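# Move the pedestal through the self-closing door into the yellow bay

## Task

Get the wheeled pedestal through the self-closing door and into the yellow taped bay in the next room. All four of its wheels must sit fully inside the tape, with none touching the tape. You may use r1, r2 or both. Before ending, wait until the door has closed, release the pedestal and move the robots away from it. The pedestal must stay in place without any robot holding it. A robot that falls over or is left leaning means failure.

## Robot and tools

Robots: r1 and r2 are identical Hello Robot Stretch 3 units. Each has a two-wheel differential base with a passive rear caster, a mast with a lift, and an arm that reaches out to the robot's right. The base measures 0.33 m long by 0.34 m wide and cannot move sideways. It turns in place about the point midway between the drive wheels, which is 0.05 m behind the front edge. With the arm retracted and the wrist folded, a turn sweeps a radius of about 0.28 m. An unfolded, level wrist sticks out past that radius. The gripper moves forward only when the base drives.

Frames: the base frame has its origin on the floor between the drive wheels, with x forward, y left and z up. hand_pose is reported in this frame, at the point where the closed fingertips meet. The odometry frame is the base frame at the start. Each robot reports in its own frames. Only the images, lidar_m and the depth grids show where the robots are relative to each other.

execute_actions: the argument actions is a list holding one action, or none to only read state. The action is an object keyed "r1" and/or "r2", and each robot gets its own entry. Per robot you can give:
- base: exactly one key. translate_m is a straight drive in metres, measured from the base's last reported position (an offset, not a pose); positive is forward; range -1 to 1. rotate_rad is an in-place turn in radians, also an offset; positive is counter-clockwise (left); range -3.2 to 3.2.
- joints: absolute targets by name. lift_m 0 to 1.1 m (arm height). arm_m 0 to 0.52 m (extension). wrist_yaw_rad -1.345 to 4.42 (0 along the arm, positive toward the front, 3.0 folded over the base). wrist_pitch_rad -1.57 to 0.451 (0 level, negative tips down). wrist_roll_rad -2.911 to 2.911. gripper_m -0.089 to 0.179 (larger is wider; the real fingertip gap is a bit less). head_pan_rad -3.953 to 1.73 (0 forward, positive left, -1.57 looks along the arm). head_tilt_rad -1.53 to 0.419 (negative looks down).
- contact_limits: {"arm_m": effort percent 1 to 100}. The arm stops (contact_stop) when its effort reaches that value.
The argument cameras lists the images to return, using names such as r1_head_camera, r1_nav_camera, r1_wrist_camera and the same for r2, or "all". Leaving it out or passing null returns all images; [] returns none. Motions in one action start together. A joint left out of an action may still be driving toward its old target. Any unknown key or out-of-range number rejects the whole call. Actions are capped at 15 s.

wait: seconds 0 to 10. Commands nothing new and returns state and images. Use it to let the door swing shut.
zoom_image: camera plus region [x0, y0, x1, y1] in pixels of that camera's latest image, with (0,0) at the top left and at most 504 x 504.
finished_scene: scene is the current scene number. It ends the scene for good, so call it only after the pedestal is parked, released, the robots have backed away and the door is closed.

Result lines: base_status and joint_status report how each commanded motion ended: done, off_target (stopped short, still pushing), contact_stop, time_out or torque_fault. For the base, done only means the wheels turned the commanded amount, even if they slipped. on_its_own covers what the call did not command; "held at" there is the target, not the actual position. joint_positions are current values. motor_effort is in percent, with the peak in brackets; positive wheel effort pushes forward, and readings are offset and noisy. lidar_m gives 12 distances in metres in 30-degree sectors: the 1st points ahead, then counter-clockwise (4th left, 7th behind, 10th right). "-" means nothing detected. The scan plane is 0.17 m above the floor and the range is 0.15 to 12 m. It sees the other robot but not clear objects. wrist_depth_mm (45 to 1000) and head_depth_mm (280 to 4000, image sideways) are 7x7 grids of median depth, read from the top left. base_odometry counts wheel turns only. turned_by_wheels and turned_by_imu give the turn since the last result. base_tilt is in degrees, with forward and right positive, and carries a fixed bias of up to about 4. pictures names the returned images in order.

Speed: the base moves up to 0.30 m/s and 1.9 rad/s only when stowed: lift_m below 0.30, arm_m below 0.03 and wrist_yaw_rad above 2.54. Otherwise it is limited to 0.10 m/s and 0.63 rad/s.

Gripper: to grasp, command gripper_m below the object's width. To release, command at least 0.02 above the contact value. Readings do not confirm a grasp.

Cautions: a firm press between two robots fails the run. Once bases touch, even millimetres more of driving is too much, and no state line reports robot-to-robot contact. The two robots' travel differs by up to 2.5 cm per metre, so a shared load can tip one. Pushing with the arm against something rigid while the gripper is above about 0.45 m can tip the robot, and so can a second push after a contact_stop. Driving while holding something immovable or snagging furniture can also tip it, especially in reverse. If base_tilt shows a lean, undo the move in small steps, take the gripper off the object and lower lift_m to about 0.2. The arm and lift go slack after a contact_stop. The base, wrist and head keep pushing with no stop, and wrist servos can shut off for 10 s after sustained strain. Fold or unfold the wrist only with lift_m between 0.32 and 0.95, wrist_pitch_rad -0.4 and roll near 0. Keep pitch at -0.5 or below when yaw is below -0.4. Avoid drops, slams and hard hits.

Each tool is called after "Call:" as name(argument=value, ...), one argument or row to a line, values as JSON.

## Session

Call:
execute_actions(
  actions=[],
)

Scene clock: 0.00 s.
r1.base_odometry: x=+0.000 y=+0.000 heading=+0.000 (m, m, rad; r1's odometry frame)
r1.turned_by_wheels: +0.000 (rad since the last result)
r1.turned_by_imu: +0.000 (rad since the last result)
r1.base_tilt: forward=+2.7 right=+0.0 (deg)
r1.lidar_m: 0.67 0.68 0.61 0.61 0.74 1.41 2.17 2.61 4.14 1.19 0.74 0.67
r1.head_depth_mm: 582 585 587 592 593 596 600 / 601 605 609 611 614 617 619 / 623 625 631 634 635 638 641 / 643 648 653 655 658 662 665 / 669 674 677 679 684 685 693 / 696 698 703 706 711 714 717 / 722 727 728 734 738 742 747
r1.base_status: not commanded
r1.joint_positions: lift_m=+0.474 arm_m=-0.001 wrist_yaw_rad=+3.022 wrist_pitch_rad=-0.353 wrist_roll_rad=-0.001 gripper_m=+0.037 head_pan_rad=-0.001 head_tilt_rad=-0.025
r1.joint_status: not commanded
r1.motor_effort: left_wheel=-1 right_wheel=-1 lift_m=+36 arm_m=-1 wrist_yaw_rad=+1 wrist_pitch_rad=+9 wrist_roll_rad=+0 gripper_m=+0 head_pan_rad=-1 head_tilt_rad=+1 (%)
r1.hand_pose: x=+0.0065 y=+0.0865 z=+0.5011 quat_wxyz=(+0.166, +0.702, +0.083, +0.688) (m; r1's base frame)
r1.wrist_depth_mm: 742 - 650 619 581 548 524 / 812 - 713 671 626 582 555 / 901 880 763 720 680 637 597 / - 961 855 803 746 697 647 / 905 915 - 872 806 755 708 / 768 766 - 789 826 776 761 / 654 650 663 671 671 675 691
r2.base_odometry: x=+0.000 y=+0.000 heading=+0.000 (m, m, rad; r2's odometry frame)
r2.turned_by_wheels: +0.000 (rad since the last result)
r2.turned_by_imu: +0.000 (rad since the last result)
r2.base_tilt: forward=+0.3 right=-1.5 (deg)
r2.lidar_m: 1.50 1.17 1.16 1.24 1.84 2.43 2.61 2.81 2.65 2.99 2.35 2.32
r2.head_depth_mm: 2016 2282 2278 2280 2263 2288 2219 / 2021 2389 2365 2380 2408 2415 2295 / 1944 2066 2077 2081 2099 2133 2107 / 1788 1789 1815 1820 1830 1830 1846 / 1579 1597 1586 1607 1614 1619 1624 / 1421 1427 1433 1430 1443 1444 1459 / 1287 1291 1297 1310 1313 1313 1318
r2.base_status: not commanded
r2.joint_positions: lift_m=+0.320 arm_m=+0.003 wrist_yaw_rad=+3.010 wrist_pitch_rad=-0.558 wrist_roll_rad=+0.007 gripper_m=+0.037 head_pan_rad=+0.016 head_tilt_rad=-0.008
r2.joint_status: not commanded
r2.motor_effort: left_wheel=+0 right_wheel=+1 lift_m=+31 arm_m=-1 wrist_yaw_rad=+0 wrist_pitch_rad=+3 wrist_roll_rad=+0 gripper_m=+0 head_pan_rad=-1 head_tilt_rad=+1 (%)
r2.hand_pose: x=+0.0056 y=+0.0550 z=+0.3026 quat_wxyz=(+0.240, +0.693, +0.149, +0.663) (m; r2's base frame)
r2.wrist_depth_mm: - - - - - 990 892 / - - - - - - 956 / 883 897 888 860 844 830 791 / 715 707 695 675 667 661 655 / 597 590 578 573 589 556 550 / 510 523 - - - 481 483 / 457 - - - 426 423 421
pictures: r1_head_camera (sideways: a quarter turn clockwise sets it upright), r1_nav_camera (sideways: a quarter turn counterclockwise sets it upright), r1_wrist_camera, r2_head_camera (sideways: a quarter turn clockwise sets it upright), r2_nav_camera (sideways: a quarter turn counterclockwise sets it upright), r2_wrist_camera
Images, in order (width x height): r1_head_camera 896x504, r1_nav_camera 672x504, r1_wrist_camera 644x364, r2_head_camera 896x504, r2_nav_camera 672x504, r2_wrist_camera 644x364.

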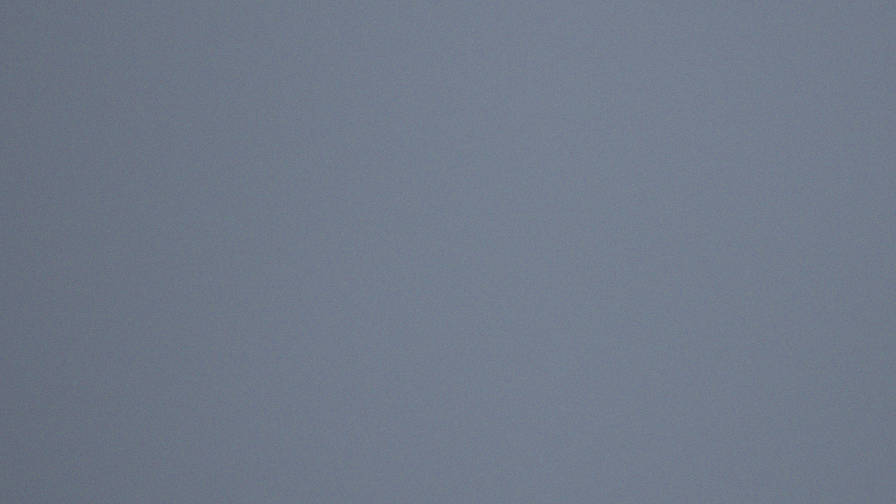

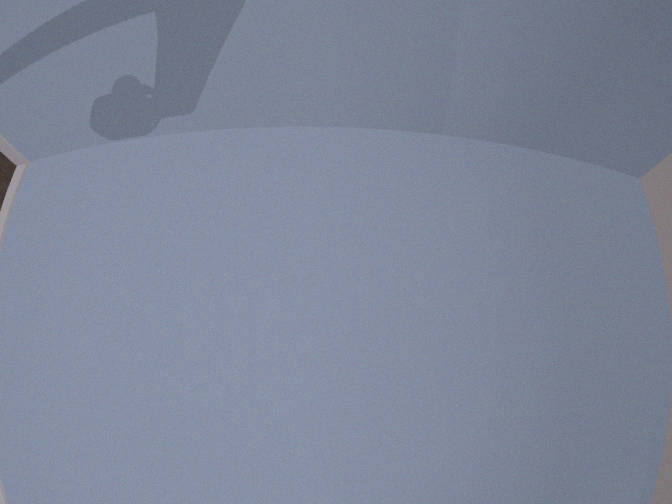

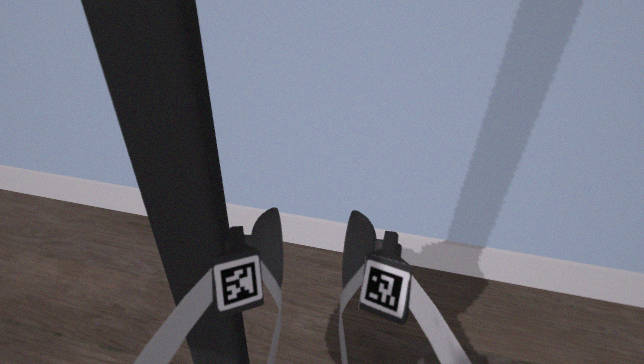

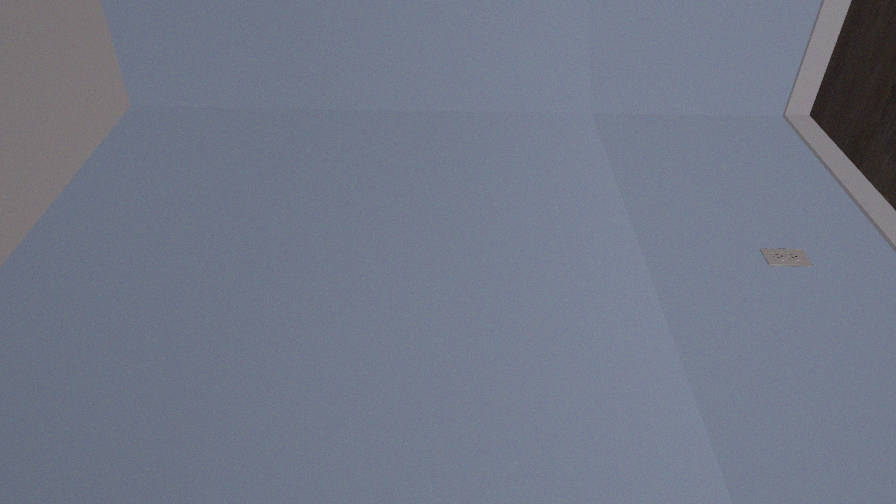

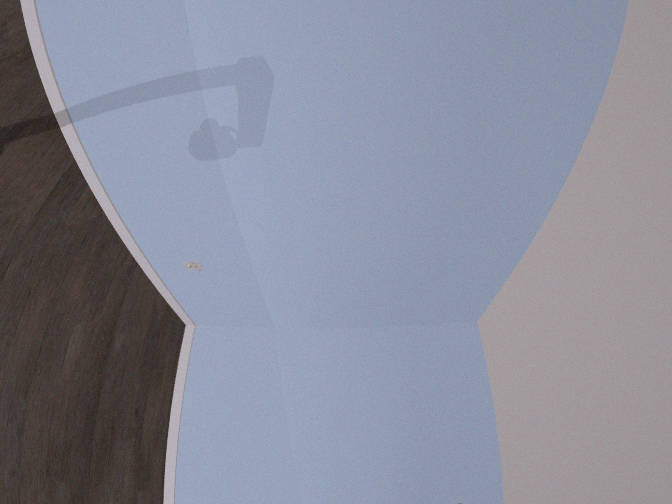

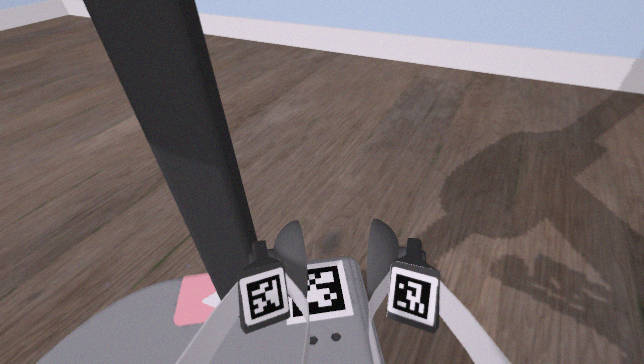

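Call:
execute_actions(
  actions=[
    {"r1":{"joints":{"head_pan_rad":-3.0,"head_tilt_rad":-0.4}},"r2":{"joints":{"head_pan_rad":-3.0,"head_tilt_rad":-0.4}}},
  ],
  cameras=["r1_head_camera","r1_nav_camera","r2_head_camera","r2_nav_camera"],
)

Scene clock: 2.57 s.
r1.base_odometry: x=+0.000 y=+0.000 heading=+0.000 (m, m, rad; r1's odometry frame)
r1.turned_by_wheels: +0.000 (rad since the last result)
r1.turned_by_imu: +0.001 (rad since the last result)
r1.base_tilt: forward=+2.7 right=+0.0 (deg)
r1.lidar_m: 0.67 0.68 0.61 0.61 0.74 1.41 2.17 2.61 4.13 1.19 0.74 0.67
r1.head_depth_mm: 1817 1907 2031 2161 2245 1784 1446 / 1889 1997 2111 2261 2332 1771 1446 / 1953 2095 2244 2394 2352 1793 1452 / 2051 2173 2360 2507 2370 1805 1467 / 2143 2307 2478 2685 2388 1821 1476 / 2263 2434 2621 2838 2414 1829 1483 / 2385 2569 2780 2991 2418 1841 1486
r1.base_status: not commanded
r1.joint_positions: lift_m=+0.474 arm_m=-0.001 wrist_yaw_rad=+3.022 wrist_pitch_rad=-0.353 wrist_roll_rad=-0.001 gripper_m=+0.037 head_pan_rad=-2.993 head_tilt_rad=-0.395
r1.joint_status: all done
r1.motor_effort: left_wheel=-1(1) right_wheel=+0(0) lift_m=+35(35) arm_m=-1(1) wrist_yaw_rad=+1(0) wrist_pitch_rad=+9(9) wrist_roll_rad=+0(0) gripper_m=+0(0) head_pan_rad=-5(50) head_tilt_rad=-1(22) (%)
r1.hand_pose: x=+0.0065 y=+0.0865 z=+0.5011 quat_wxyz=(+0.166, +0.702, +0.083, +0.688) (m; r1's base frame)
r1.wrist_depth_mm: 756 - 649 614 583 553 518 / 822 - 707 660 621 587 561 / 909 859 773 721 679 636 601 / - 956 845 793 741 695 657 / 915 916 - 874 806 759 699 / 763 771 - 800 815 786 762 / 652 656 667 664 670 680 693
r2.base_odometry: x=+0.000 y=+0.000 heading=+0.000 (m, m, rad; r2's odometry frame)
r2.turned_by_wheels: +0.000 (rad since the last result)
r2.turned_by_imu: +0.001 (rad since the last result)
r2.base_tilt: forward=+0.2 right=-1.5 (deg)
r2.lidar_m: 1.49 1.17 1.15 1.24 1.84 2.43 2.61 2.81 2.65 2.99 2.36 2.32
r2.head_depth_mm: 2338 2424 2561 2726 2295 1766 1433 / 2503 2641 2762 2904 2307 1764 1433 / 2708 2872 3059 3125 2291 1768 1436 / 2959 3170 3351 3268 2298 1767 1437 / 3226 3466 3733 3248 2298 1765 1440 / 3607 - - 3264 2322 1767 1434 / - - - 3289 2309 1769 1440
r2.base_status: not commanded
r2.joint_positions: lift_m=+0.320 arm_m=+0.003 wrist_yaw_rad=+3.010 wrist_pitch_rad=-0.558 wrist_roll_rad=+0.007 gripper_m=+0.037 head_pan_rad=-2.993 head_tilt_rad=-0.395
r2.joint_status: all done
r2.motor_effort: left_wheel=+0(0) right_wheel=+1(1) lift_m=+31(31) arm_m=-1(1) wrist_yaw_rad=-1(0) wrist_pitch_rad=+3(3) wrist_roll_rad=+0(0) gripper_m=-1(0) head_pan_rad=-6(57) head_tilt_rad=-3(17) (%)
r2.hand_pose: x=+0.0056 y=+0.0550 z=+0.3026 quat_wxyz=(+0.240, +0.693, +0.149, +0.663) (m; r2's base frame)
r2.wrist_depth_mm: - - - - - - 890 / - - - - - - 931 / 921 885 859 870 820 810 790 / 723 701 694 684 674 663 645 / 606 595 582 579 577 558 552 / 520 523 - - - 481 478 / 463 - - - 424 422 423
pictures: r1_head_camera (sideways: a quarter turn clockwise sets it upright), r1_nav_camera (sideways: a quarter turn counterclockwise sets it upright), r2_head_camera (sideways: a quarter turn clockwise sets it upright), r2_nav_camera (sideways: a quarter turn counterclockwise sets it upright)
Images, in order (width x height): r1_head_camera 896x504, r1_nav_camera 672x504, r2_head_camera 896x504, r2_nav_camera 672x504.

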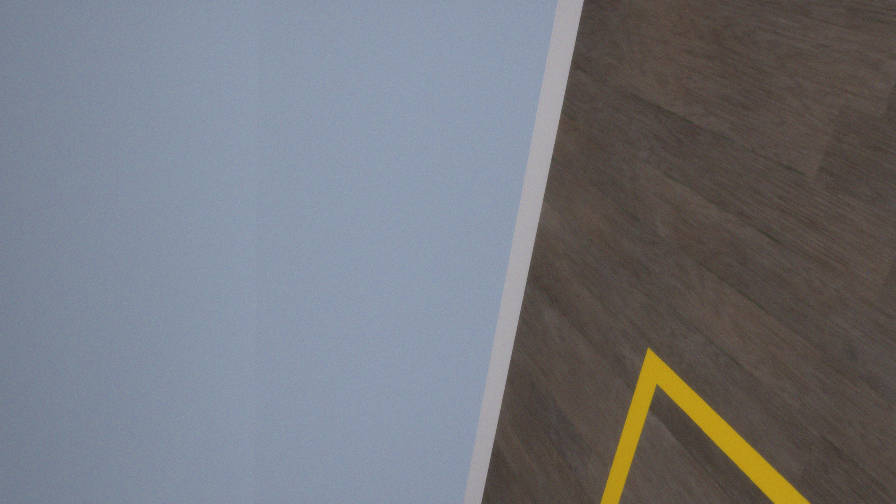

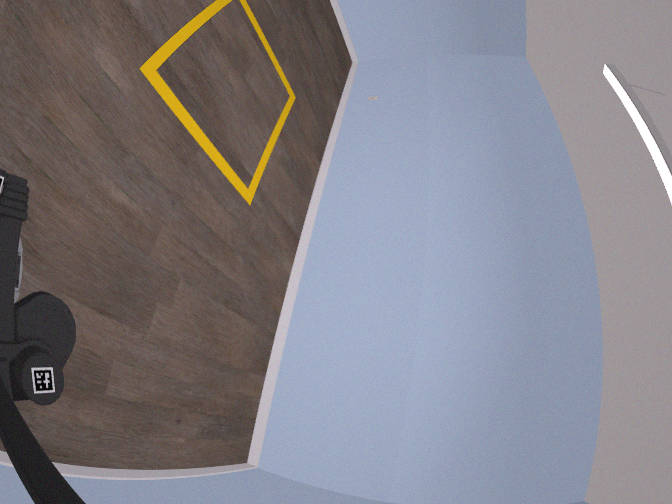

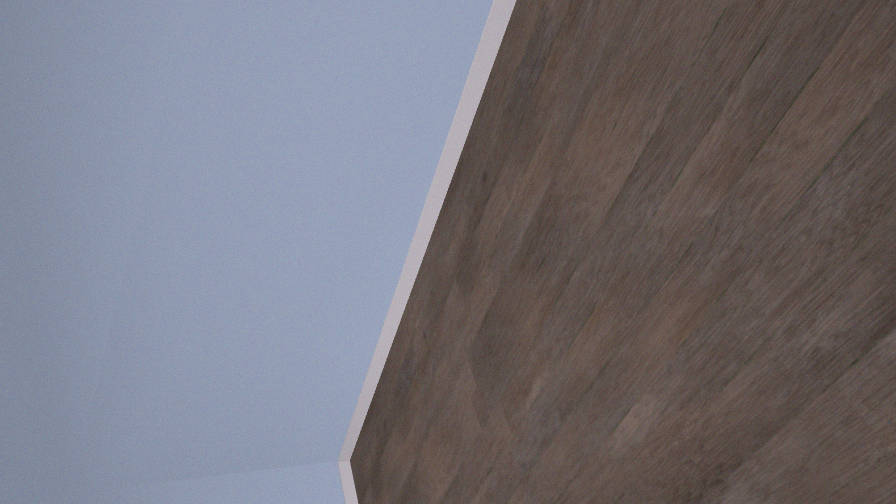

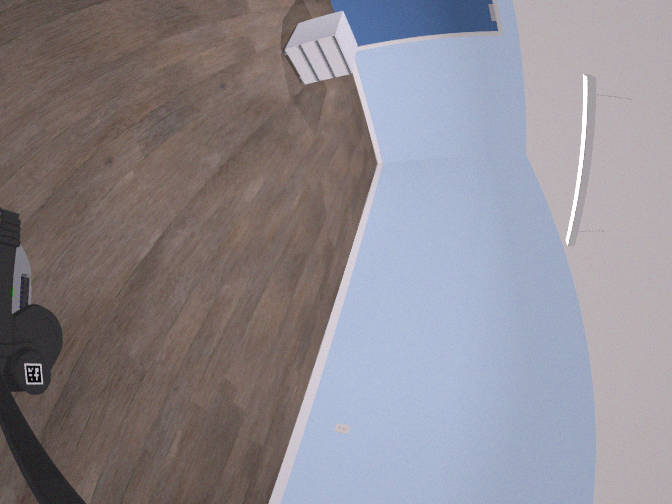

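Call:
execute_actions(
  actions=[
    {"r1":{"joints":{"head_pan_rad":-2.2,"head_tilt_rad":-0.4}},"r2":{"joints":{"head_pan_rad":-2.2,"head_tilt_rad":-0.4}}},
  ],
  cameras=["r1_head_camera","r1_nav_camera","r2_head_camera","r2_nav_camera"],
)

Scene clock: 3.77 s.
r1.base_odometry: x=+0.000 y=+0.000 heading=+0.000 (m, m, rad; r1's odometry frame)
r1.turned_by_wheels: +0.000 (rad since the last result)
r1.turned_by_imu: +0.000 (rad since the last result)
r1.base_tilt: forward=+2.6 right=+0.1 (deg)
r1.lidar_m: 0.67 0.69 0.61 0.62 0.74 1.41 2.16 2.61 4.15 1.19 0.74 0.67
r1.head_depth_mm: 3200 3368 3525 3288 2304 1776 1439 / 3696 - - 3337 2329 1780 1447 / 3812 - - 3411 2323 1787 1449 / 3654 - - 3409 2365 1792 1460 / 3613 3838 - 3450 2384 1826 1466 / 3504 3630 - 3476 2414 1826 1485 / 3452 3561 3780 3502 2425 1845 1482
r1.base_status: not commanded
r1.joint_positions: lift_m=+0.474 arm_m=-0.001 wrist_yaw_rad=+3.022 wrist_pitch_rad=-0.353 wrist_roll_rad=-0.001 gripper_m=+0.037 head_pan_rad=-2.207 head_tilt_rad=-0.395
r1.joint_status: all done
r1.motor_effort: left_wheel=-1(1) right_wheel=+0(0) lift_m=+35(35) arm_m=-1(1) wrist_yaw_rad=-1(0) wrist_pitch_rad=+8(9) wrist_roll_rad=+0(0) gripper_m=+0(1) head_pan_rad=+4(47) head_tilt_rad=-2(1) (%)
r1.hand_pose: x=+0.0065 y=+0.0865 z=+0.5011 quat_wxyz=(+0.166, +0.702, +0.083, +0.688) (m; r1's base frame)
r1.wrist_depth_mm: 752 - 655 615 577 545 518 / 811 - 714 670 632 581 556 / 920 883 774 731 681 640 592 / - 953 850 789 734 701 650 / 891 923 - 871 798 749 703 / 759 766 - 777 820 790 758 / 647 649 669 668 675 688 693
r2.base_odometry: x=+0.000 y=+0.000 heading=+0.000 (m, m, rad; r2's odometry frame)
r2.turned_by_wheels: +0.000 (rad since the last result)
r2.turned_by_imu: +0.000 (rad since the last result)
r2.base_tilt: forward=+0.2 right=-1.5 (deg)
r2.lidar_m: 1.49 1.17 1.15 1.24 1.85 2.43 2.61 2.81 2.66 3.00 2.35 2.32
r2.head_depth_mm: - - - 3303 2295 1765 1439 / - - - 3129 2318 1758 1435 / - - - 2801 2304 1767 1432 / - - - 2997 2294 1789 1437 / - - - 3298 2307 1773 1438 / - - - 3287 2290 1776 1439 / - - - 3312 2299 1768 1437
r2.base_status: not commanded
r2.joint_positions: lift_m=+0.320 arm_m=+0.003 wrist_yaw_rad=+3.010 wrist_pitch_rad=-0.558 wrist_roll_rad=+0.007 gripper_m=+0.037 head_pan_rad=-2.207 head_tilt_rad=-0.395
r2.joint_status: all done
r2.motor_effort: left_wheel=+0(0) right_wheel=+1(1) lift_m=+31(31) arm_m=-1(0) wrist_yaw_rad=+1(1) wrist_pitch_rad=+3(3) wrist_roll_rad=+0(0) gripper_m=+0(0) head_pan_rad=+4(54) head_tilt_rad=-2(2) (%)
r2.hand_pose: x=+0.0056 y=+0.0550 z=+0.3026 quat_wxyz=(+0.240, +0.693, +0.149, +0.663) (m; r2's base frame)
r2.wrist_depth_mm: - - - - - 999 893 / - - - - - - 939 / 917 883 889 846 820 807 791 / 717 703 714 686 672 651 655 / 600 587 581 570 583 559 549 / 510 524 - - - 482 479 / 461 - - - 423 425 420
pictures: r1_head_camera (sideways: a quarter turn clockwise sets it upright), r1_nav_camera (sideways: a quarter turn counterclockwise sets it upright), r2_head_camera (sideways: a quarter turn clockwise sets it upright), r2_nav_camera (sideways: a quarter turn counterclockwise sets it upright)
Images, in order (width x height): r1_head_camera 896x504, r1_nav_camera 672x504, r2_head_camera 896x504, r2_nav_camera 672x504.

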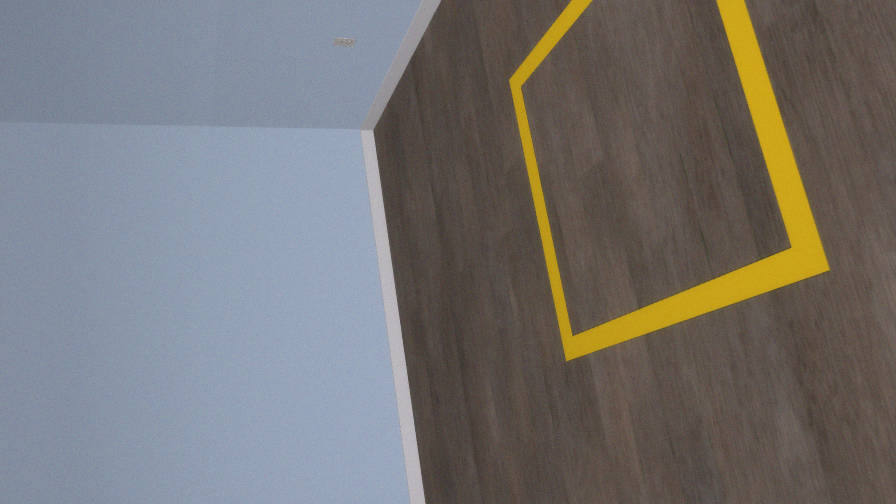

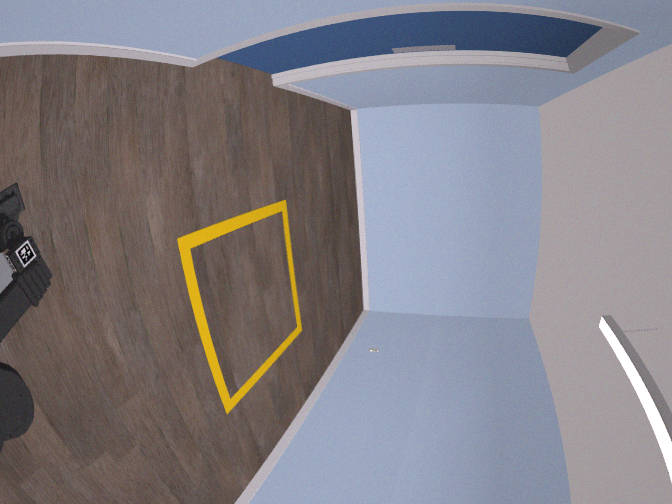

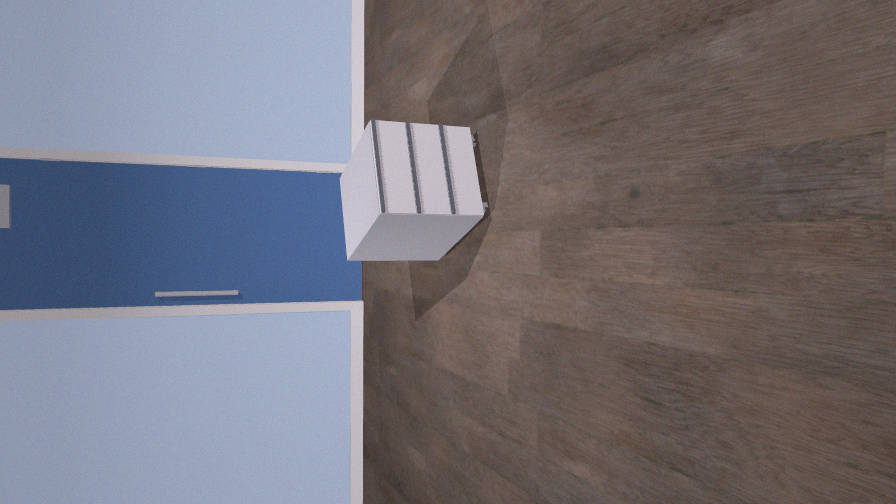

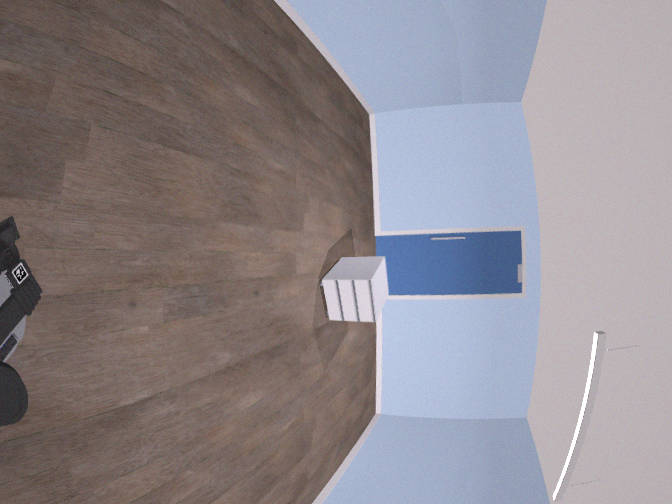

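Call:
execute_actions(
  actions=[
    {"r1":{"joints":{"head_pan_rad":-1.3,"head_tilt_rad":-0.6,"lift_m":0.32,"wrist_pitch_rad":-0.4}},"r2":{"base":{"rotate_rad":-2.2},"joints":{"head_pan_rad":0,"head_tilt_rad":-0.5,"lift_m":0.25}}},
  ],
  cameras=["r1_head_camera","r1_nav_camera","r2_head_camera"],
)

Scene clock: 7.87 s.
r1.base_odometry: x=+0.000 y=+0.000 heading=+0.000 (m, m, rad; r1's odometry frame)
r1.turned_by_wheels: +0.000 (rad since the last result)
r1.turned_by_imu: +0.001 (rad since the last result)
r1.base_tilt: forward=+2.7 right=+0.0 (deg)
r1.lidar_m: 0.67 0.68 0.61 0.61 0.74 1.41 2.17 2.62 4.12 1.19 0.74 0.67
r1.head_depth_mm: 1860 2048 2360 2281 1790 1477 1258 / 1563 1747 1988 2148 1793 1481 1259 / 1169 1276 1416 1597 1705 1486 1268 / 1001 1091 1192 1318 1465 1465 1268 / 885 953 1029 1118 1217 1336 1279 / 787 839 901 966 1046 1145 1215 / 713 753 803 854 916 984 1066
r1.base_status: not commanded
r1.joint_positions: lift_m=+0.321 arm_m=-0.001 wrist_yaw_rad=+3.022 wrist_pitch_rad=-0.415 wrist_roll_rad=-0.001 gripper_m=+0.037 head_pan_rad=-1.307 head_tilt_rad=-0.593
r1.joint_status: all done
r1.motor_effort: left_wheel=-1(1) right_wheel=-1(0) lift_m=+20(30) arm_m=-1(1) wrist_yaw_rad=+0(0) wrist_pitch_rad=+8(8) wrist_roll_rad=+0(0) gripper_m=+0(0) head_pan_rad=+3(50) head_tilt_rad=-2(12) (%)
r1.hand_pose: x=+0.0056 y=+0.0792 z=+0.3338 quat_wxyz=(+0.187, +0.699, +0.104, +0.683) (m; r1's base frame)
r1.wrist_depth_mm: 757 - 651 615 582 552 528 / 834 - 711 676 634 596 565 / 908 885 791 743 703 650 619 / 770 768 792 769 742 698 665 / 630 629 - 652 674 668 680 / 530 531 - 545 580 563 566 / 468 - - - 481 484 491
r2.base_odometry: x=+0.000 y=+0.000 heading=-2.200 (m, m, rad; r2's odometry frame)
r2.turned_by_wheels: -2.200 (rad since the last result)
r2.turned_by_imu: -2.156 (rad since the last result)
r2.base_tilt: forward=+0.2 right=-1.5 (deg)
r2.lidar_m: 2.66 3.23 2.40 2.32 1.61 1.19 1.16 1.21 1.67 2.43 2.54 3.51
r2.head_depth_mm: - - - 2643 1993 1601 1328 / - - 3494 2666 1996 1595 1326 / - - 2751 2667 2000 1599 1338 / - - 3479 2660 2005 1591 1332 / - - - 2678 2008 1604 1331 / - - - 2654 1997 1607 1335 / - - - 2664 2007 1600 1331
r2.base_status: done
r2.joint_positions: lift_m=+0.250 arm_m=+0.003 wrist_yaw_rad=+3.010 wrist_pitch_rad=-0.558 wrist_roll_rad=+0.007 gripper_m=+0.037 head_pan_rad=-0.007 head_tilt_rad=-0.494
r2.joint_status: all done
r2.motor_effort: left_wheel=+2(8) right_wheel=-1(5) lift_m=+27(28) arm_m=-1(1) wrist_yaw_rad=+0(0) wrist_pitch_rad=+3(3) wrist_roll_rad=+0(0) gripper_m=+0(0) head_pan_rad=+4(55) head_tilt_rad=-2(12) (%)
r2.hand_pose: x=+0.0056 y=+0.0550 z=+0.2326 quat_wxyz=(+0.240, +0.693, +0.149, +0.663) (m; r2's base frame)
r2.wrist_depth_mm: - - - - - - - / - - 982 925 913 892 863 / 760 738 723 705 703 687 666 / 605 596 575 574 563 552 541 / 505 516 - - 482 468 463 / - - - - - 407 401 / - - - - 360 359 351
pictures: r1_head_camera (sideways: a quarter turn clockwise sets it upright), r1_nav_camera (sideways: a quarter turn counterclockwise sets it upright), r2_head_camera (sideways: a quarter turn clockwise sets it upright)
Images, in order (width x height): r1_head_camera 896x504, r1_nav_camera 672x504, r2_head_camera 896x504.

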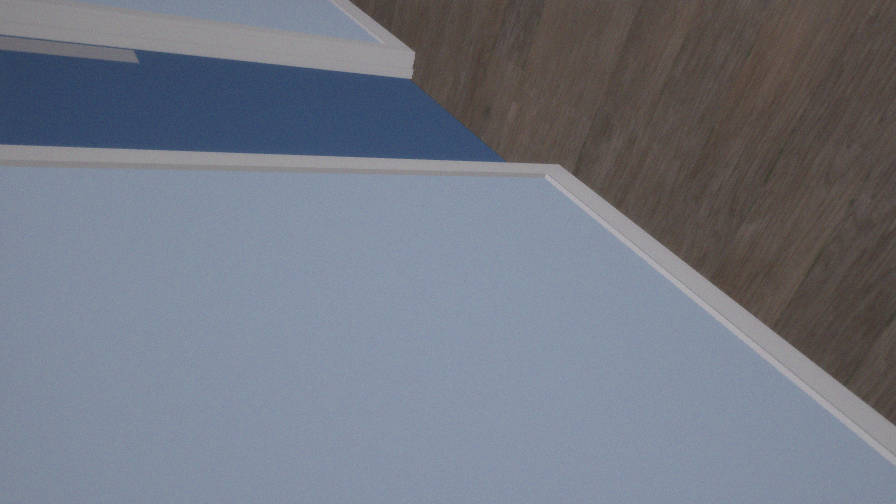

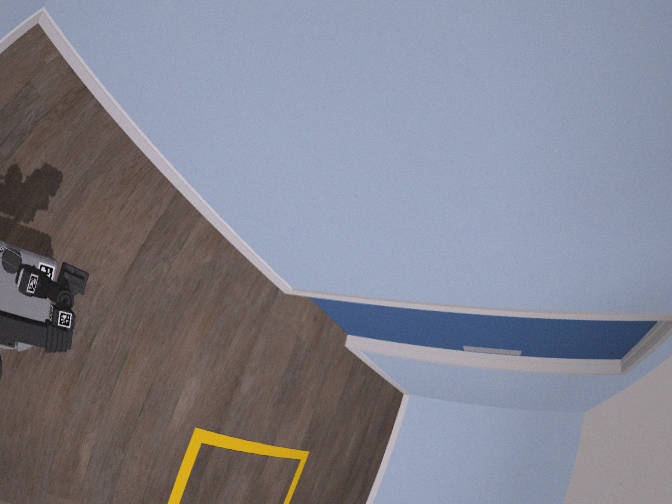

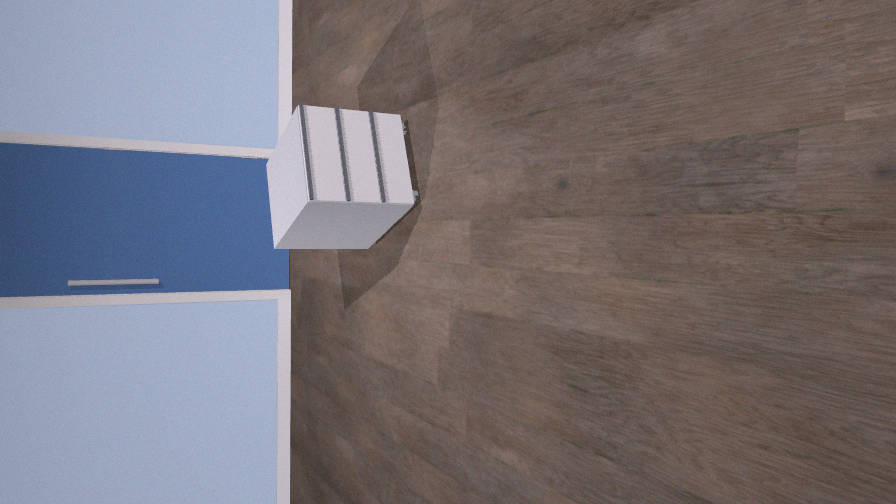

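Call:
execute_actions(
  actions=[
    {"r1":{"base":{"rotate_rad":-1.826},"joints":{"head_pan_rad":0,"head_tilt_rad":-0.7,"lift_m":0.25,"wrist_yaw_rad":3.15}},"r2":{"base":{"translate_m":1.0}}},
  ],
  cameras=[],
)

Call:
execute_actions(
  actions=[
    {"r1":{"base":{"translate_m":1.0}},"r2":{"base":{"translate_m":0.6}}},
  ],
  cameras=["r1_head_camera","r1_nav_camera","r2_head_camera"],
)

Scene clock: 13.77 s.
r1.base_odometry: x=+0.000 y=+0.000 heading=-1.826 (m, m, rad; r1's odometry frame)
r1.turned_by_wheels: -1.826 (rad since the last result)
r1.turned_by_imu: -1.818 (rad since the last result)
r1.base_tilt: forward=+2.7 right=+0.0 (deg)
r1.lidar_m: 2.13 0.87 0.68 0.67 0.72 0.62 0.61 0.66 0.97 2.16 2.31 3.41
r1.head_depth_mm: 3473 3544 2550 1981 1625 1376 1194 / 3503 3591 2556 1995 1646 1392 1200 / 3504 3579 2578 2009 1634 1389 1205 / 3556 3698 2600 2015 1654 1400 1212 / 3462 3297 2637 2036 1662 1404 1210 / 2241 2259 2365 2030 1658 1405 1223 / 1865 1878 1875 1746 1600 1420 1224
r1.base_status: done
r1.joint_positions: lift_m=+0.251 arm_m=-0.001 wrist_yaw_rad=+3.147 wrist_pitch_rad=-0.416 wrist_roll_rad=-0.001 gripper_m=+0.037 head_pan_rad=-0.007 head_tilt_rad=-0.692
r1.joint_status: all done
r1.motor_effort: left_wheel=+2(12) right_wheel=-3(9) lift_m=+20(18) arm_m=-1(1) wrist_yaw_rad=+2(1) wrist_pitch_rad=+8(8) wrist_roll_rad=+0(0) gripper_m=+0(0) head_pan_rad=+5(50) head_tilt_rad=-2(8) (%)
r1.hand_pose: x=-0.0225 y=+0.0807 z=+0.2637 quat_wxyz=(+0.144, +0.691, +0.148, +0.693) (m; r1's base frame)
r1.wrist_depth_mm: 639 701 - 664 640 626 604 / 653 777 - 725 707 679 656 / 659 798 - 778 757 740 724 / 624 661 658 680 684 705 706 / 530 540 546 552 569 563 573 / 462 - - - 482 474 478 / - - - - 405 411 413
r2.base_odometry: x=-0.588 y=-0.809 heading=-2.200 (m, m, rad; r2's odometry frame)
r2.turned_by_wheels: +0.000 (rad since the last result)
r2.turned_by_imu: +0.007 (rad since the last result)
r2.base_tilt: forward=+0.2 right=-1.5 (deg)
r2.lidar_m: 1.66 3.18 2.38 2.29 2.41 2.21 2.15 2.25 2.53 2.45 2.55 1.82
r2.head_depth_mm: 3068 3323 3551 2413 2001 1605 1330 / 3079 3304 3522 1899 1983 1599 1327 / 3071 3280 3497 1899 1921 1588 1330 / 3103 3341 3528 2432 1987 1606 1331 / 3056 3351 3539 2663 1997 1600 1333 / 3071 3357 3532 2661 1989 1601 1336 / 3131 3333 3593 2686 2007 1603 1337
r2.base_status: done
r2.joint_positions: lift_m=+0.250 arm_m=+0.003 wrist_yaw_rad=+3.010 wrist_pitch_rad=-0.558 wrist_roll_rad=+0.007 gripper_m=+0.037 head_pan_rad=-0.007 head_tilt_rad=-0.495
r2.joint_status: not commanded
r2.motor_effort: left_wheel=+1(9) right_wheel=-1(4) lift_m=+28(27) arm_m=-1(1) wrist_yaw_rad=+0(1) wrist_pitch_rad=+3(3) wrist_roll_rad=+0(0) gripper_m=+1(0) head_pan_rad=+5(3) head_tilt_rad=-2(2) (%)
r2.hand_pose: x=+0.0056 y=+0.0550 z=+0.2326 quat_wxyz=(+0.240, +0.693, +0.149, +0.663) (m; r2's base frame)
r2.wrist_depth_mm: - - - - - - - / - 965 954 937 913 888 833 / 749 734 720 717 702 678 673 / 608 594 583 564 565 553 540 / 507 513 - - 491 468 460 / - - - - - 406 401 / - - - - 356 357 353
pictures: none
No camera images: the call's "cameras" was empty. Leave "cameras" out to get every camera's image.

Scene clock: 18.70 s.
r1.base_odometry: x=-0.252 y=-0.968 heading=-1.826 (m, m, rad; r1's odometry frame)
r1.turned_by_wheels: +0.000 (rad since the last result)
r1.turned_by_imu: +0.004 (rad since the last result)
r1.base_tilt: forward=+2.7 right=+0.0 (deg)
r1.lidar_m: 1.61 0.84 0.58 0.57 0.61 0.90 1.60 1.72 2.29 2.25 2.41 3.22
r1.head_depth_mm: 2632 2919 2537 1994 1612 1380 1192 / 2667 2929 2565 1989 1623 1381 1197 / 2658 2958 2586 2011 1641 1395 1203 / 2701 2989 2618 2020 1652 1402 1214 / 2628 2905 2527 2044 1658 1405 1215 / 1895 1919 1939 1900 1663 1404 1218 / 1406 1416 1416 1519 1590 1417 1233
r1.base_status: done
r1.joint_positions: lift_m=+0.251 arm_m=-0.001 wrist_yaw_rad=+3.148 wrist_pitch_rad=-0.416 wrist_roll_rad=-0.001 gripper_m=+0.037 head_pan_rad=-0.007 head_tilt_rad=-0.693
r1.joint_status: not commanded
r1.motor_effort: left_wheel=+1(12) right_wheel=-2(6) lift_m=+21(20) arm_m=-1(1) wrist_yaw_rad=+1(3) wrist_pitch_rad=+8(8) wrist_roll_rad=+0(0) gripper_m=+0(1) head_pan_rad=+4(4) head_tilt_rad=-2(2) (%)
r1.hand_pose: x=-0.0226 y=+0.0807 z=+0.2637 quat_wxyz=(+0.144, +0.691, +0.148, +0.693) (m; r1's base frame)
r1.wrist_depth_mm: 628 604 - 567 549 530 565 / 690 662 - 620 602 577 628 / 746 728 - 673 646 626 689 / 637 646 655 673 684 666 708 / 532 537 548 546 564 568 573 / 461 - - - 483 477 477 / - - - - 401 409 413
r2.base_odometry: x=-0.941 y=-1.294 heading=-2.200 (m, m, rad; r2's odometry frame)
r2.turned_by_wheels: +0.000 (rad since the last result)
r2.turned_by_imu: +0.004 (rad since the last result)
r2.base_tilt: forward=+0.2 right=-1.5 (deg)
r2.lidar_m: 1.07 3.14 2.36 2.29 2.39 2.83 2.74 2.87 2.54 2.46 2.57 1.14
r2.head_depth_mm: 2533 2775 3018 2645 1379 1510 1331 / 2584 2804 3051 1654 1332 1466 1337 / 2582 2786 3017 1659 1424 1508 1333 / 2602 2788 3082 2681 1859 1598 1332 / 2590 2807 3102 2667 1994 1595 1332 / 2617 2793 3084 2665 2015 1598 1332 / 2629 2838 3104 2662 1997 1607 1337
r2.base_status: done
r2.joint_positions: lift_m=+0.250 arm_m=+0.003 wrist_yaw_rad=+3.010 wrist_pitch_rad=-0.558 wrist_roll_rad=+0.007 gripper_m=+0.037 head_pan_rad=-0.007 head_tilt_rad=-0.495
r2.joint_status: not commanded
r2.motor_effort: left_wheel=+1(8) right_wheel=-1(2) lift_m=+27(27) arm_m=-1(1) wrist_yaw_rad=+0(0) wrist_pitch_rad=+3(4) wrist_roll_rad=+0(0) gripper_m=+0(0) head_pan_rad=+3(4) head_tilt_rad=-1(1) (%)
r2.hand_pose: x=+0.0056 y=+0.0550 z=+0.2326 quat_wxyz=(+0.240, +0.693, +0.149, +0.663) (m; r2's base frame)
r2.wrist_depth_mm: - - - - - - - / - 979 954 928 917 884 861 / 766 752 730 713 698 679 664 / 605 600 583 579 561 557 541 / 504 515 - - 489 470 464 / - - - - - 407 399 / - - - - 359 356 353
pictures: r1_head_camera (sideways: a quarter turn clockwise sets it upright), r1_nav_camera (sideways: a quarter turn counterclockwise sets it upright), r2_head_camera (sideways: a quarter turn clockwise sets it upright)
Images, in order (width x height): r1_head_camera 896x504, r1_nav_camera 672x504, r2_head_camera 896x504.

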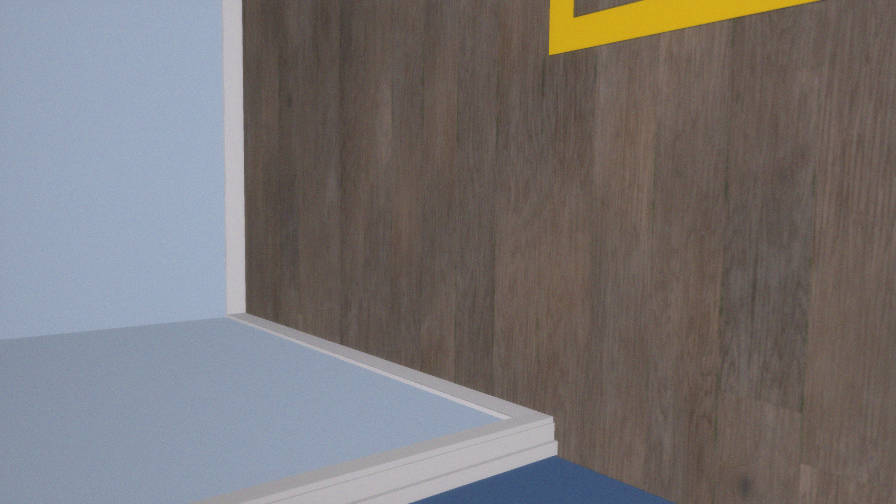

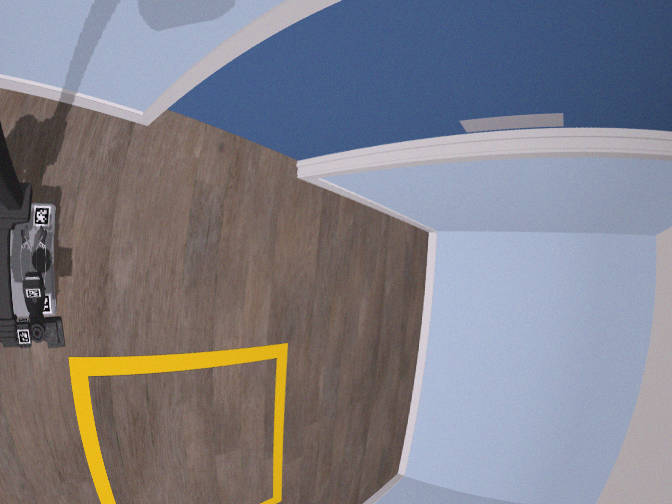

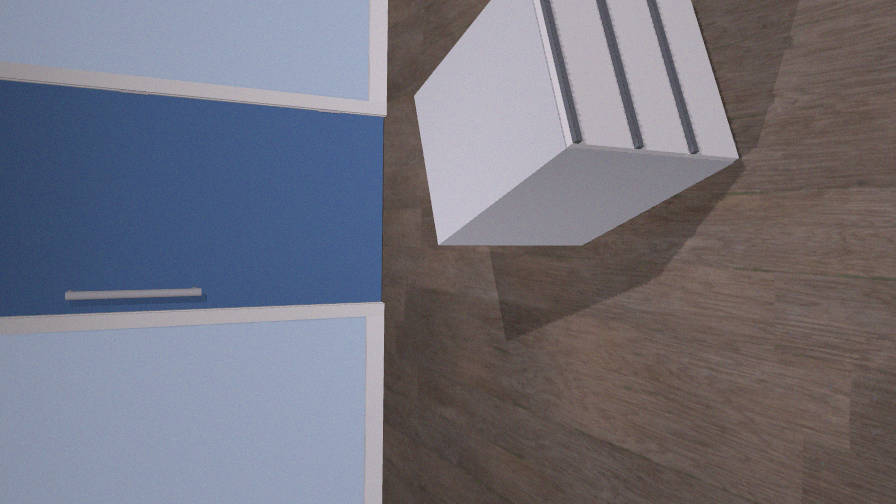

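Call:
execute_actions(
  actions=[
    {"r1":{"base":{"translate_m":0.85}},"r2":{"base":{"rotate_rad":-0.36}}},
  ],
  cameras=[],
)

Call:
execute_actions(
  actions=[
    {"r1":{"base":{"rotate_rad":1.58},"joints":{"lift_m":0.31}},"r2":{"base":{"translate_m":0.7}}},
  ],
  cameras=[],
)

Call:
execute_actions(
  actions=[
    {"r1":{"base":{"translate_m":0.45}},"r2":{"base":{"rotate_rad":0.36},"joints":{"lift_m":0.31,"head_tilt_rad":-0.8}}},
  ],
  cameras=["r1_head_camera","r1_nav_camera","r2_head_camera"],
)

Scene clock: 24.03 s.
r1.base_odometry: x=-0.467 y=-1.790 heading=-1.826 (m, m, rad; r1's odometry frame)
r1.turned_by_wheels: +0.000 (rad since the last result)
r1.turned_by_imu: +0.004 (rad since the last result)
r1.base_tilt: forward=+2.7 right=+0.1 (deg)
r1.lidar_m: 1.35 0.61 0.57 0.56 0.60 0.77 2.44 2.62 2.37 2.34 2.52 2.35
r1.head_depth_mm: 1944 2162 2335 1952 1624 1383 1192 / 1964 2182 2361 1998 1637 1377 1202 / 1978 2207 2380 1998 1647 1384 1208 / 1988 2216 2393 2032 1654 1393 1214 / 1998 2181 2374 2033 1662 1399 1215 / 1593 1616 1626 1633 1590 1415 1222 / 1193 1197 1199 1203 1214 1231 1177
r1.base_status: done
r1.joint_positions: lift_m=+0.251 arm_m=-0.001 wrist_yaw_rad=+3.148 wrist_pitch_rad=-0.416 wrist_roll_rad=-0.001 gripper_m=+0.037 head_pan_rad=-0.007 head_tilt_rad=-0.693
r1.joint_status: not commanded
r1.motor_effort: left_wheel=+1(11) right_wheel=-2(7) lift_m=+21(21) arm_m=-1(1) wrist_yaw_rad=+1(2) wrist_pitch_rad=+8(8) wrist_roll_rad=+0(0) gripper_m=+0(0) head_pan_rad=+4(3) head_tilt_rad=-2(2) (%)
r1.hand_pose: x=-0.0226 y=+0.0807 z=+0.2637 quat_wxyz=(+0.144, +0.691, +0.148, +0.693) (m; r1's base frame)
r1.wrist_depth_mm: 545 594 - 560 549 525 501 / 584 643 - 610 592 570 534 / 654 699 - 677 656 627 536 / 653 656 650 672 694 669 567 / 526 540 546 545 567 570 575 / 460 - - - 484 475 477 / - - - - 404 409 414
r2.base_odometry: x=-0.941 y=-1.294 heading=-2.560 (m, m, rad; r2's odometry frame)
r2.turned_by_wheels: -0.360 (rad since the last result)
r2.turned_by_imu: -0.351 (rad since the last result)
r2.base_tilt: forward=+0.2 right=-1.5 (deg)
r2.lidar_m: 1.08 1.26 2.77 2.29 2.29 2.56 2.75 2.74 2.98 2.47 2.46 2.74
r2.head_depth_mm: 3004 3297 3511 2651 1990 1600 1327 / 2865 3136 3418 2649 1996 1599 1331 / 2801 3062 3318 2636 1858 1606 1333 / 2740 2931 3198 2652 1439 1552 1332 / 2635 2869 3117 1663 1336 1468 1330 / 2573 2765 3017 1661 1423 1551 1329 / 2505 2685 2929 2662 1861 1602 1337
r2.base_status: done
r2.joint_positions: lift_m=+0.250 arm_m=+0.003 wrist_yaw_rad=+3.010 wrist_pitch_rad=-0.558 wrist_roll_rad=+0.007 gripper_m=+0.037 head_pan_rad=-0.007 head_tilt_rad=-0.495
r2.joint_status: not commanded
r2.motor_effort: left_wheel=+1(6) right_wheel=-1(5) lift_m=+28(28) arm_m=-1(1) wrist_yaw_rad=+0(0) wrist_pitch_rad=+3(3) wrist_roll_rad=+0(0) gripper_m=+0(0) head_pan_rad=+3(4) head_tilt_rad=-2(1) (%)
r2.hand_pose: x=+0.0056 y=+0.0550 z=+0.2326 quat_wxyz=(+0.240, +0.693, +0.149, +0.663) (m; r2's base frame)
r2.wrist_depth_mm: - - - - - - - / - 966 946 939 916 882 881 / 758 749 742 714 689 677 668 / 606 596 586 580 563 552 544 / 507 513 - - 487 470 462 / - - - - - 403 399 / - - - - 359 357 353
pictures: none
No camera images: the call's "cameras" was empty. Leave "cameras" out to get every camera's image.

Scene clock: 28.00 s.
r1.base_odometry: x=-0.467 y=-1.790 heading=-0.246 (m, m, rad; r1's odometry frame)
r1.turned_by_wheels: +1.580 (rad since the last result)
r1.turned_by_imu: +1.578 (rad since the last result)
r1.base_tilt: forward=+2.7 right=+0.0 (deg)
r1.lidar_m: 0.56 0.60 0.76 2.44 2.62 2.38 2.34 2.50 2.36 1.38 0.61 0.57
r1.head_depth_mm: 444 493 555 635 744 896 1123 / 447 496 559 641 751 906 1139 / 449 500 564 647 760 915 1143 / 452 503 569 652 765 925 1144 / 454 506 572 658 774 937 1153 / 458 511 578 664 781 950 1164 / 461 513 581 670 791 964 1160
r1.base_status: done
r1.joint_positions: lift_m=+0.309 arm_m=-0.001 wrist_yaw_rad=+3.148 wrist_pitch_rad=-0.416 wrist_roll_rad=-0.001 gripper_m=+0.037 head_pan_rad=-0.007 head_tilt_rad=-0.693
r1.joint_status: all done
r1.motor_effort: left_wheel=-3(10) right_wheel=+1(8) lift_m=+49(53) arm_m=-1(1) wrist_yaw_rad=+0(1) wrist_pitch_rad=+8(9) wrist_roll_rad=+0(0) gripper_m=+0(0) head_pan_rad=+4(4) head_tilt_rad=-3(3) (%)
r1.hand_pose: x=-0.0226 y=+0.0807 z=+0.3226 quat_wxyz=(+0.144, +0.691, +0.148, +0.693) (m; r1's base frame)
r1.wrist_depth_mm: - - - - - - 709 / - - - - - - 678 / 959 973 - - - 969 674 / 747 750 760 782 794 806 650 / 611 616 619 633 656 657 633 / 518 528 - 551 561 553 555 / 456 - - - 470 469 475
r2.base_odometry: x=-1.526 y=-1.679 heading=-2.559 (m, m, rad; r2's odometry frame)
r2.turned_by_wheels: +0.000 (rad since the last result)
r2.turned_by_imu: +0.005 (rad since the last result)
r2.base_tilt: forward=+0.2 right=-1.5 (deg)
r2.lidar_m: 0.44 0.41 2.69 2.52 2.52 2.81 3.39 3.38 2.70 2.24 2.24 2.50
r2.head_depth_mm: 2342 2552 2803 2677 1999 1586 1327 / 2275 2475 2713 2646 1979 1591 1330 / 2202 2404 2626 2644 1978 1597 890 / 2139 2311 2536 2671 1998 993 827 / 2058 2245 2435 2563 2011 992 827 / 2018 2165 2346 2485 1989 997 828 / 1962 2123 2303 2431 1983 992 828
r2.base_status: done
r2.joint_positions: lift_m=+0.250 arm_m=+0.003 wrist_yaw_rad=+3.010 wrist_pitch_rad=-0.558 wrist_roll_rad=+0.007 gripper_m=+0.037 head_pan_rad=-0.007 head_tilt_rad=-0.495
r2.joint_status: not commanded
r2.motor_effort: left_wheel=+2(9) right_wheel=-1(3) lift_m=+27(28) arm_m=-1(1) wrist_yaw_rad=+1(1) wrist_pitch_rad=+3(3) wrist_roll_rad=+0(0) gripper_m=+0(0) head_pan_rad=+3(4) head_tilt_rad=-2(2) (%)
r2.hand_pose: x=+0.0056 y=+0.0550 z=+0.2326 quat_wxyz=(+0.240, +0.693, +0.149, +0.663) (m; r2's base frame)
r2.wrist_depth_mm: - - - - - - - / - 985 935 949 895 877 882 / 763 752 736 716 686 680 665 / 602 596 585 576 567 555 524 / 504 520 - - 487 473 435 / - - - - - 404 399 / - - - - 359 359 356
pictures: none
No camera images: the call's "cameras" was empty. Leave "cameras" out to get every camera's image.

Scene clock: 33.73 s.
r1.base_odometry: x=-0.030 y=-1.900 heading=-0.246 (m, m, rad; r1's odometry frame)
r1.turned_by_wheels: +0.000 (rad since the last result)
r1.turned_by_imu: +0.003 (rad since the last result)
r1.base_tilt: forward=+2.7 right=+0.0 (deg)
r1.lidar_m: - 0.15 0.19 0.45 2.57 2.82 2.79 2.98 2.41 0.33 0.15 -
r1.head_depth_mm: - - - - - - - / - - - - - - - / - - - - - - - / - - - - - - - / - - - - - - - / - - - - - - - / - - - - - - -
r1.base_status: done
r1.joint_positions: lift_m=+0.309 arm_m=-0.001 wrist_yaw_rad=+3.148 wrist_pitch_rad=-0.416 wrist_roll_rad=-0.001 gripper_m=+0.037 head_pan_rad=-0.007 head_tilt_rad=-0.693
r1.joint_status: not commanded
r1.motor_effort: left_wheel=-4(5) right_wheel=+2(6) lift_m=+49(49) arm_m=-1(1) wrist_yaw_rad=+1(0) wrist_pitch_rad=+9(8) wrist_roll_rad=+0(0) gripper_m=+0(0) head_pan_rad=+4(3) head_tilt_rad=-2(3) (%)
r1.hand_pose: x=-0.0226 y=+0.0807 z=+0.3226 quat_wxyz=(+0.144, +0.691, +0.148, +0.693) (m; r1's base frame)
r1.wrist_depth_mm: - - - - 444 309 188 / - - - - 483 299 184 / 956 967 - - 521 290 180 / 739 746 763 780 566 280 176 / 618 618 618 630 533 271 173 / 516 528 - 550 435 265 170 / 453 - - - 463 255 167
r2.base_odometry: x=-1.526 y=-1.679 heading=-2.200 (m, m, rad; r2's odometry frame)
r2.turned_by_wheels: +0.360 (rad since the last result)
r2.turned_by_imu: +0.355 (rad since the last result)
r2.base_tilt: forward=+0.2 right=-1.6 (deg)
r2.lidar_m: 0.41 2.51 2.59 2.51 2.63 3.50 3.38 3.09 2.30 2.24 2.34 0.49
r2.head_depth_mm: 2107 2382 2163 1769 924 1103 1147 / 2101 2382 2145 1097 925 977 1152 / 2120 2404 2145 1093 926 910 1138 / 2117 2420 2151 1096 926 853 1115 / 2137 2408 2175 1098 986 1261 1157 / 2117 2424 2182 1739 1508 1315 1152 / 2139 2436 2169 1772 1505 1310 1160
r2.base_status: done
r2.joint_positions: lift_m=+0.310 arm_m=+0.003 wrist_yaw_rad=+3.010 wrist_pitch_rad=-0.559 wrist_roll_rad=+0.007 gripper_m=+0.037 head_pan_rad=-0.007 head_tilt_rad=-0.790
r2.joint_status: all done
r2.motor_effort: left_wheel=-1(6) right_wheel=+3(6) lift_m=+35(37) arm_m=-1(1) wrist_yaw_rad=+0(0) wrist_pitch_rad=+4(4) wrist_roll_rad=+0(0) gripper_m=+0(0) head_pan_rad=+4(3) head_tilt_rad=-3(15) (%)
r2.hand_pose: x=+0.0056 y=+0.0549 z=+0.2922 quat_wxyz=(+0.240, +0.693, +0.149, +0.663) (m; r2's base frame)
r2.wrist_depth_mm: - - - - - - - / - - - - - - - / 876 855 829 809 805 776 784 / 705 687 679 673 652 640 632 / 578 578 566 575 565 546 535 / 497 515 - - - 477 470 / 450 - - - 409 412 411
pictures: r1_head_camera (sideways: a quarter turn clockwise sets it upright), r1_nav_camera (sideways: a quarter turn counterclockwise sets it upright), r2_head_camera (sideways: a quarter turn clockwise sets it upright)
Images, in order (width x height): r1_head_camera 896x504, r1_nav_camera 672x504, r2_head_camera 896x504.

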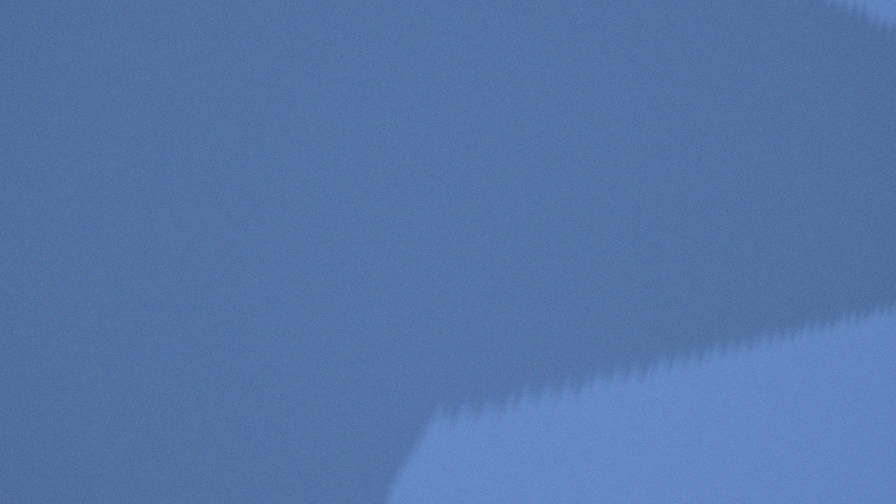

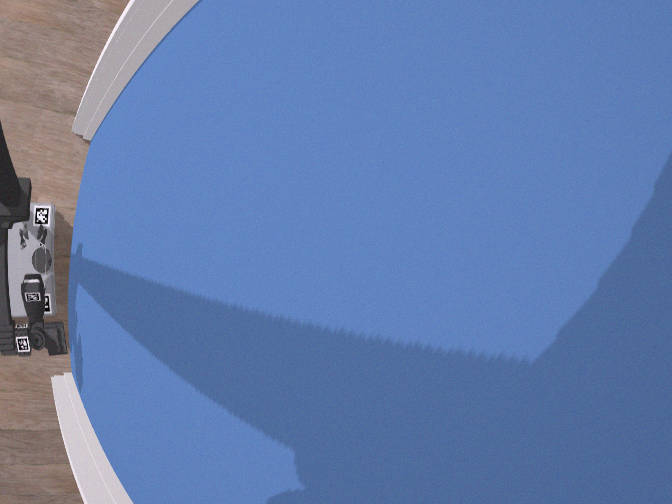

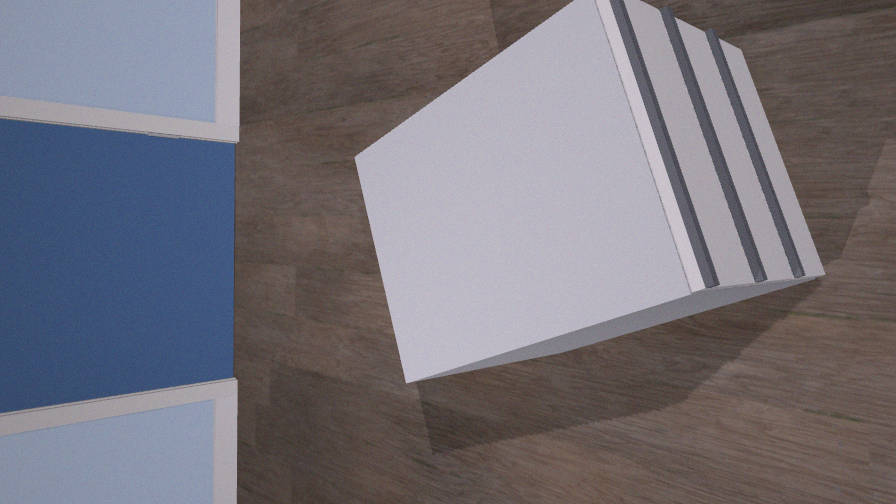

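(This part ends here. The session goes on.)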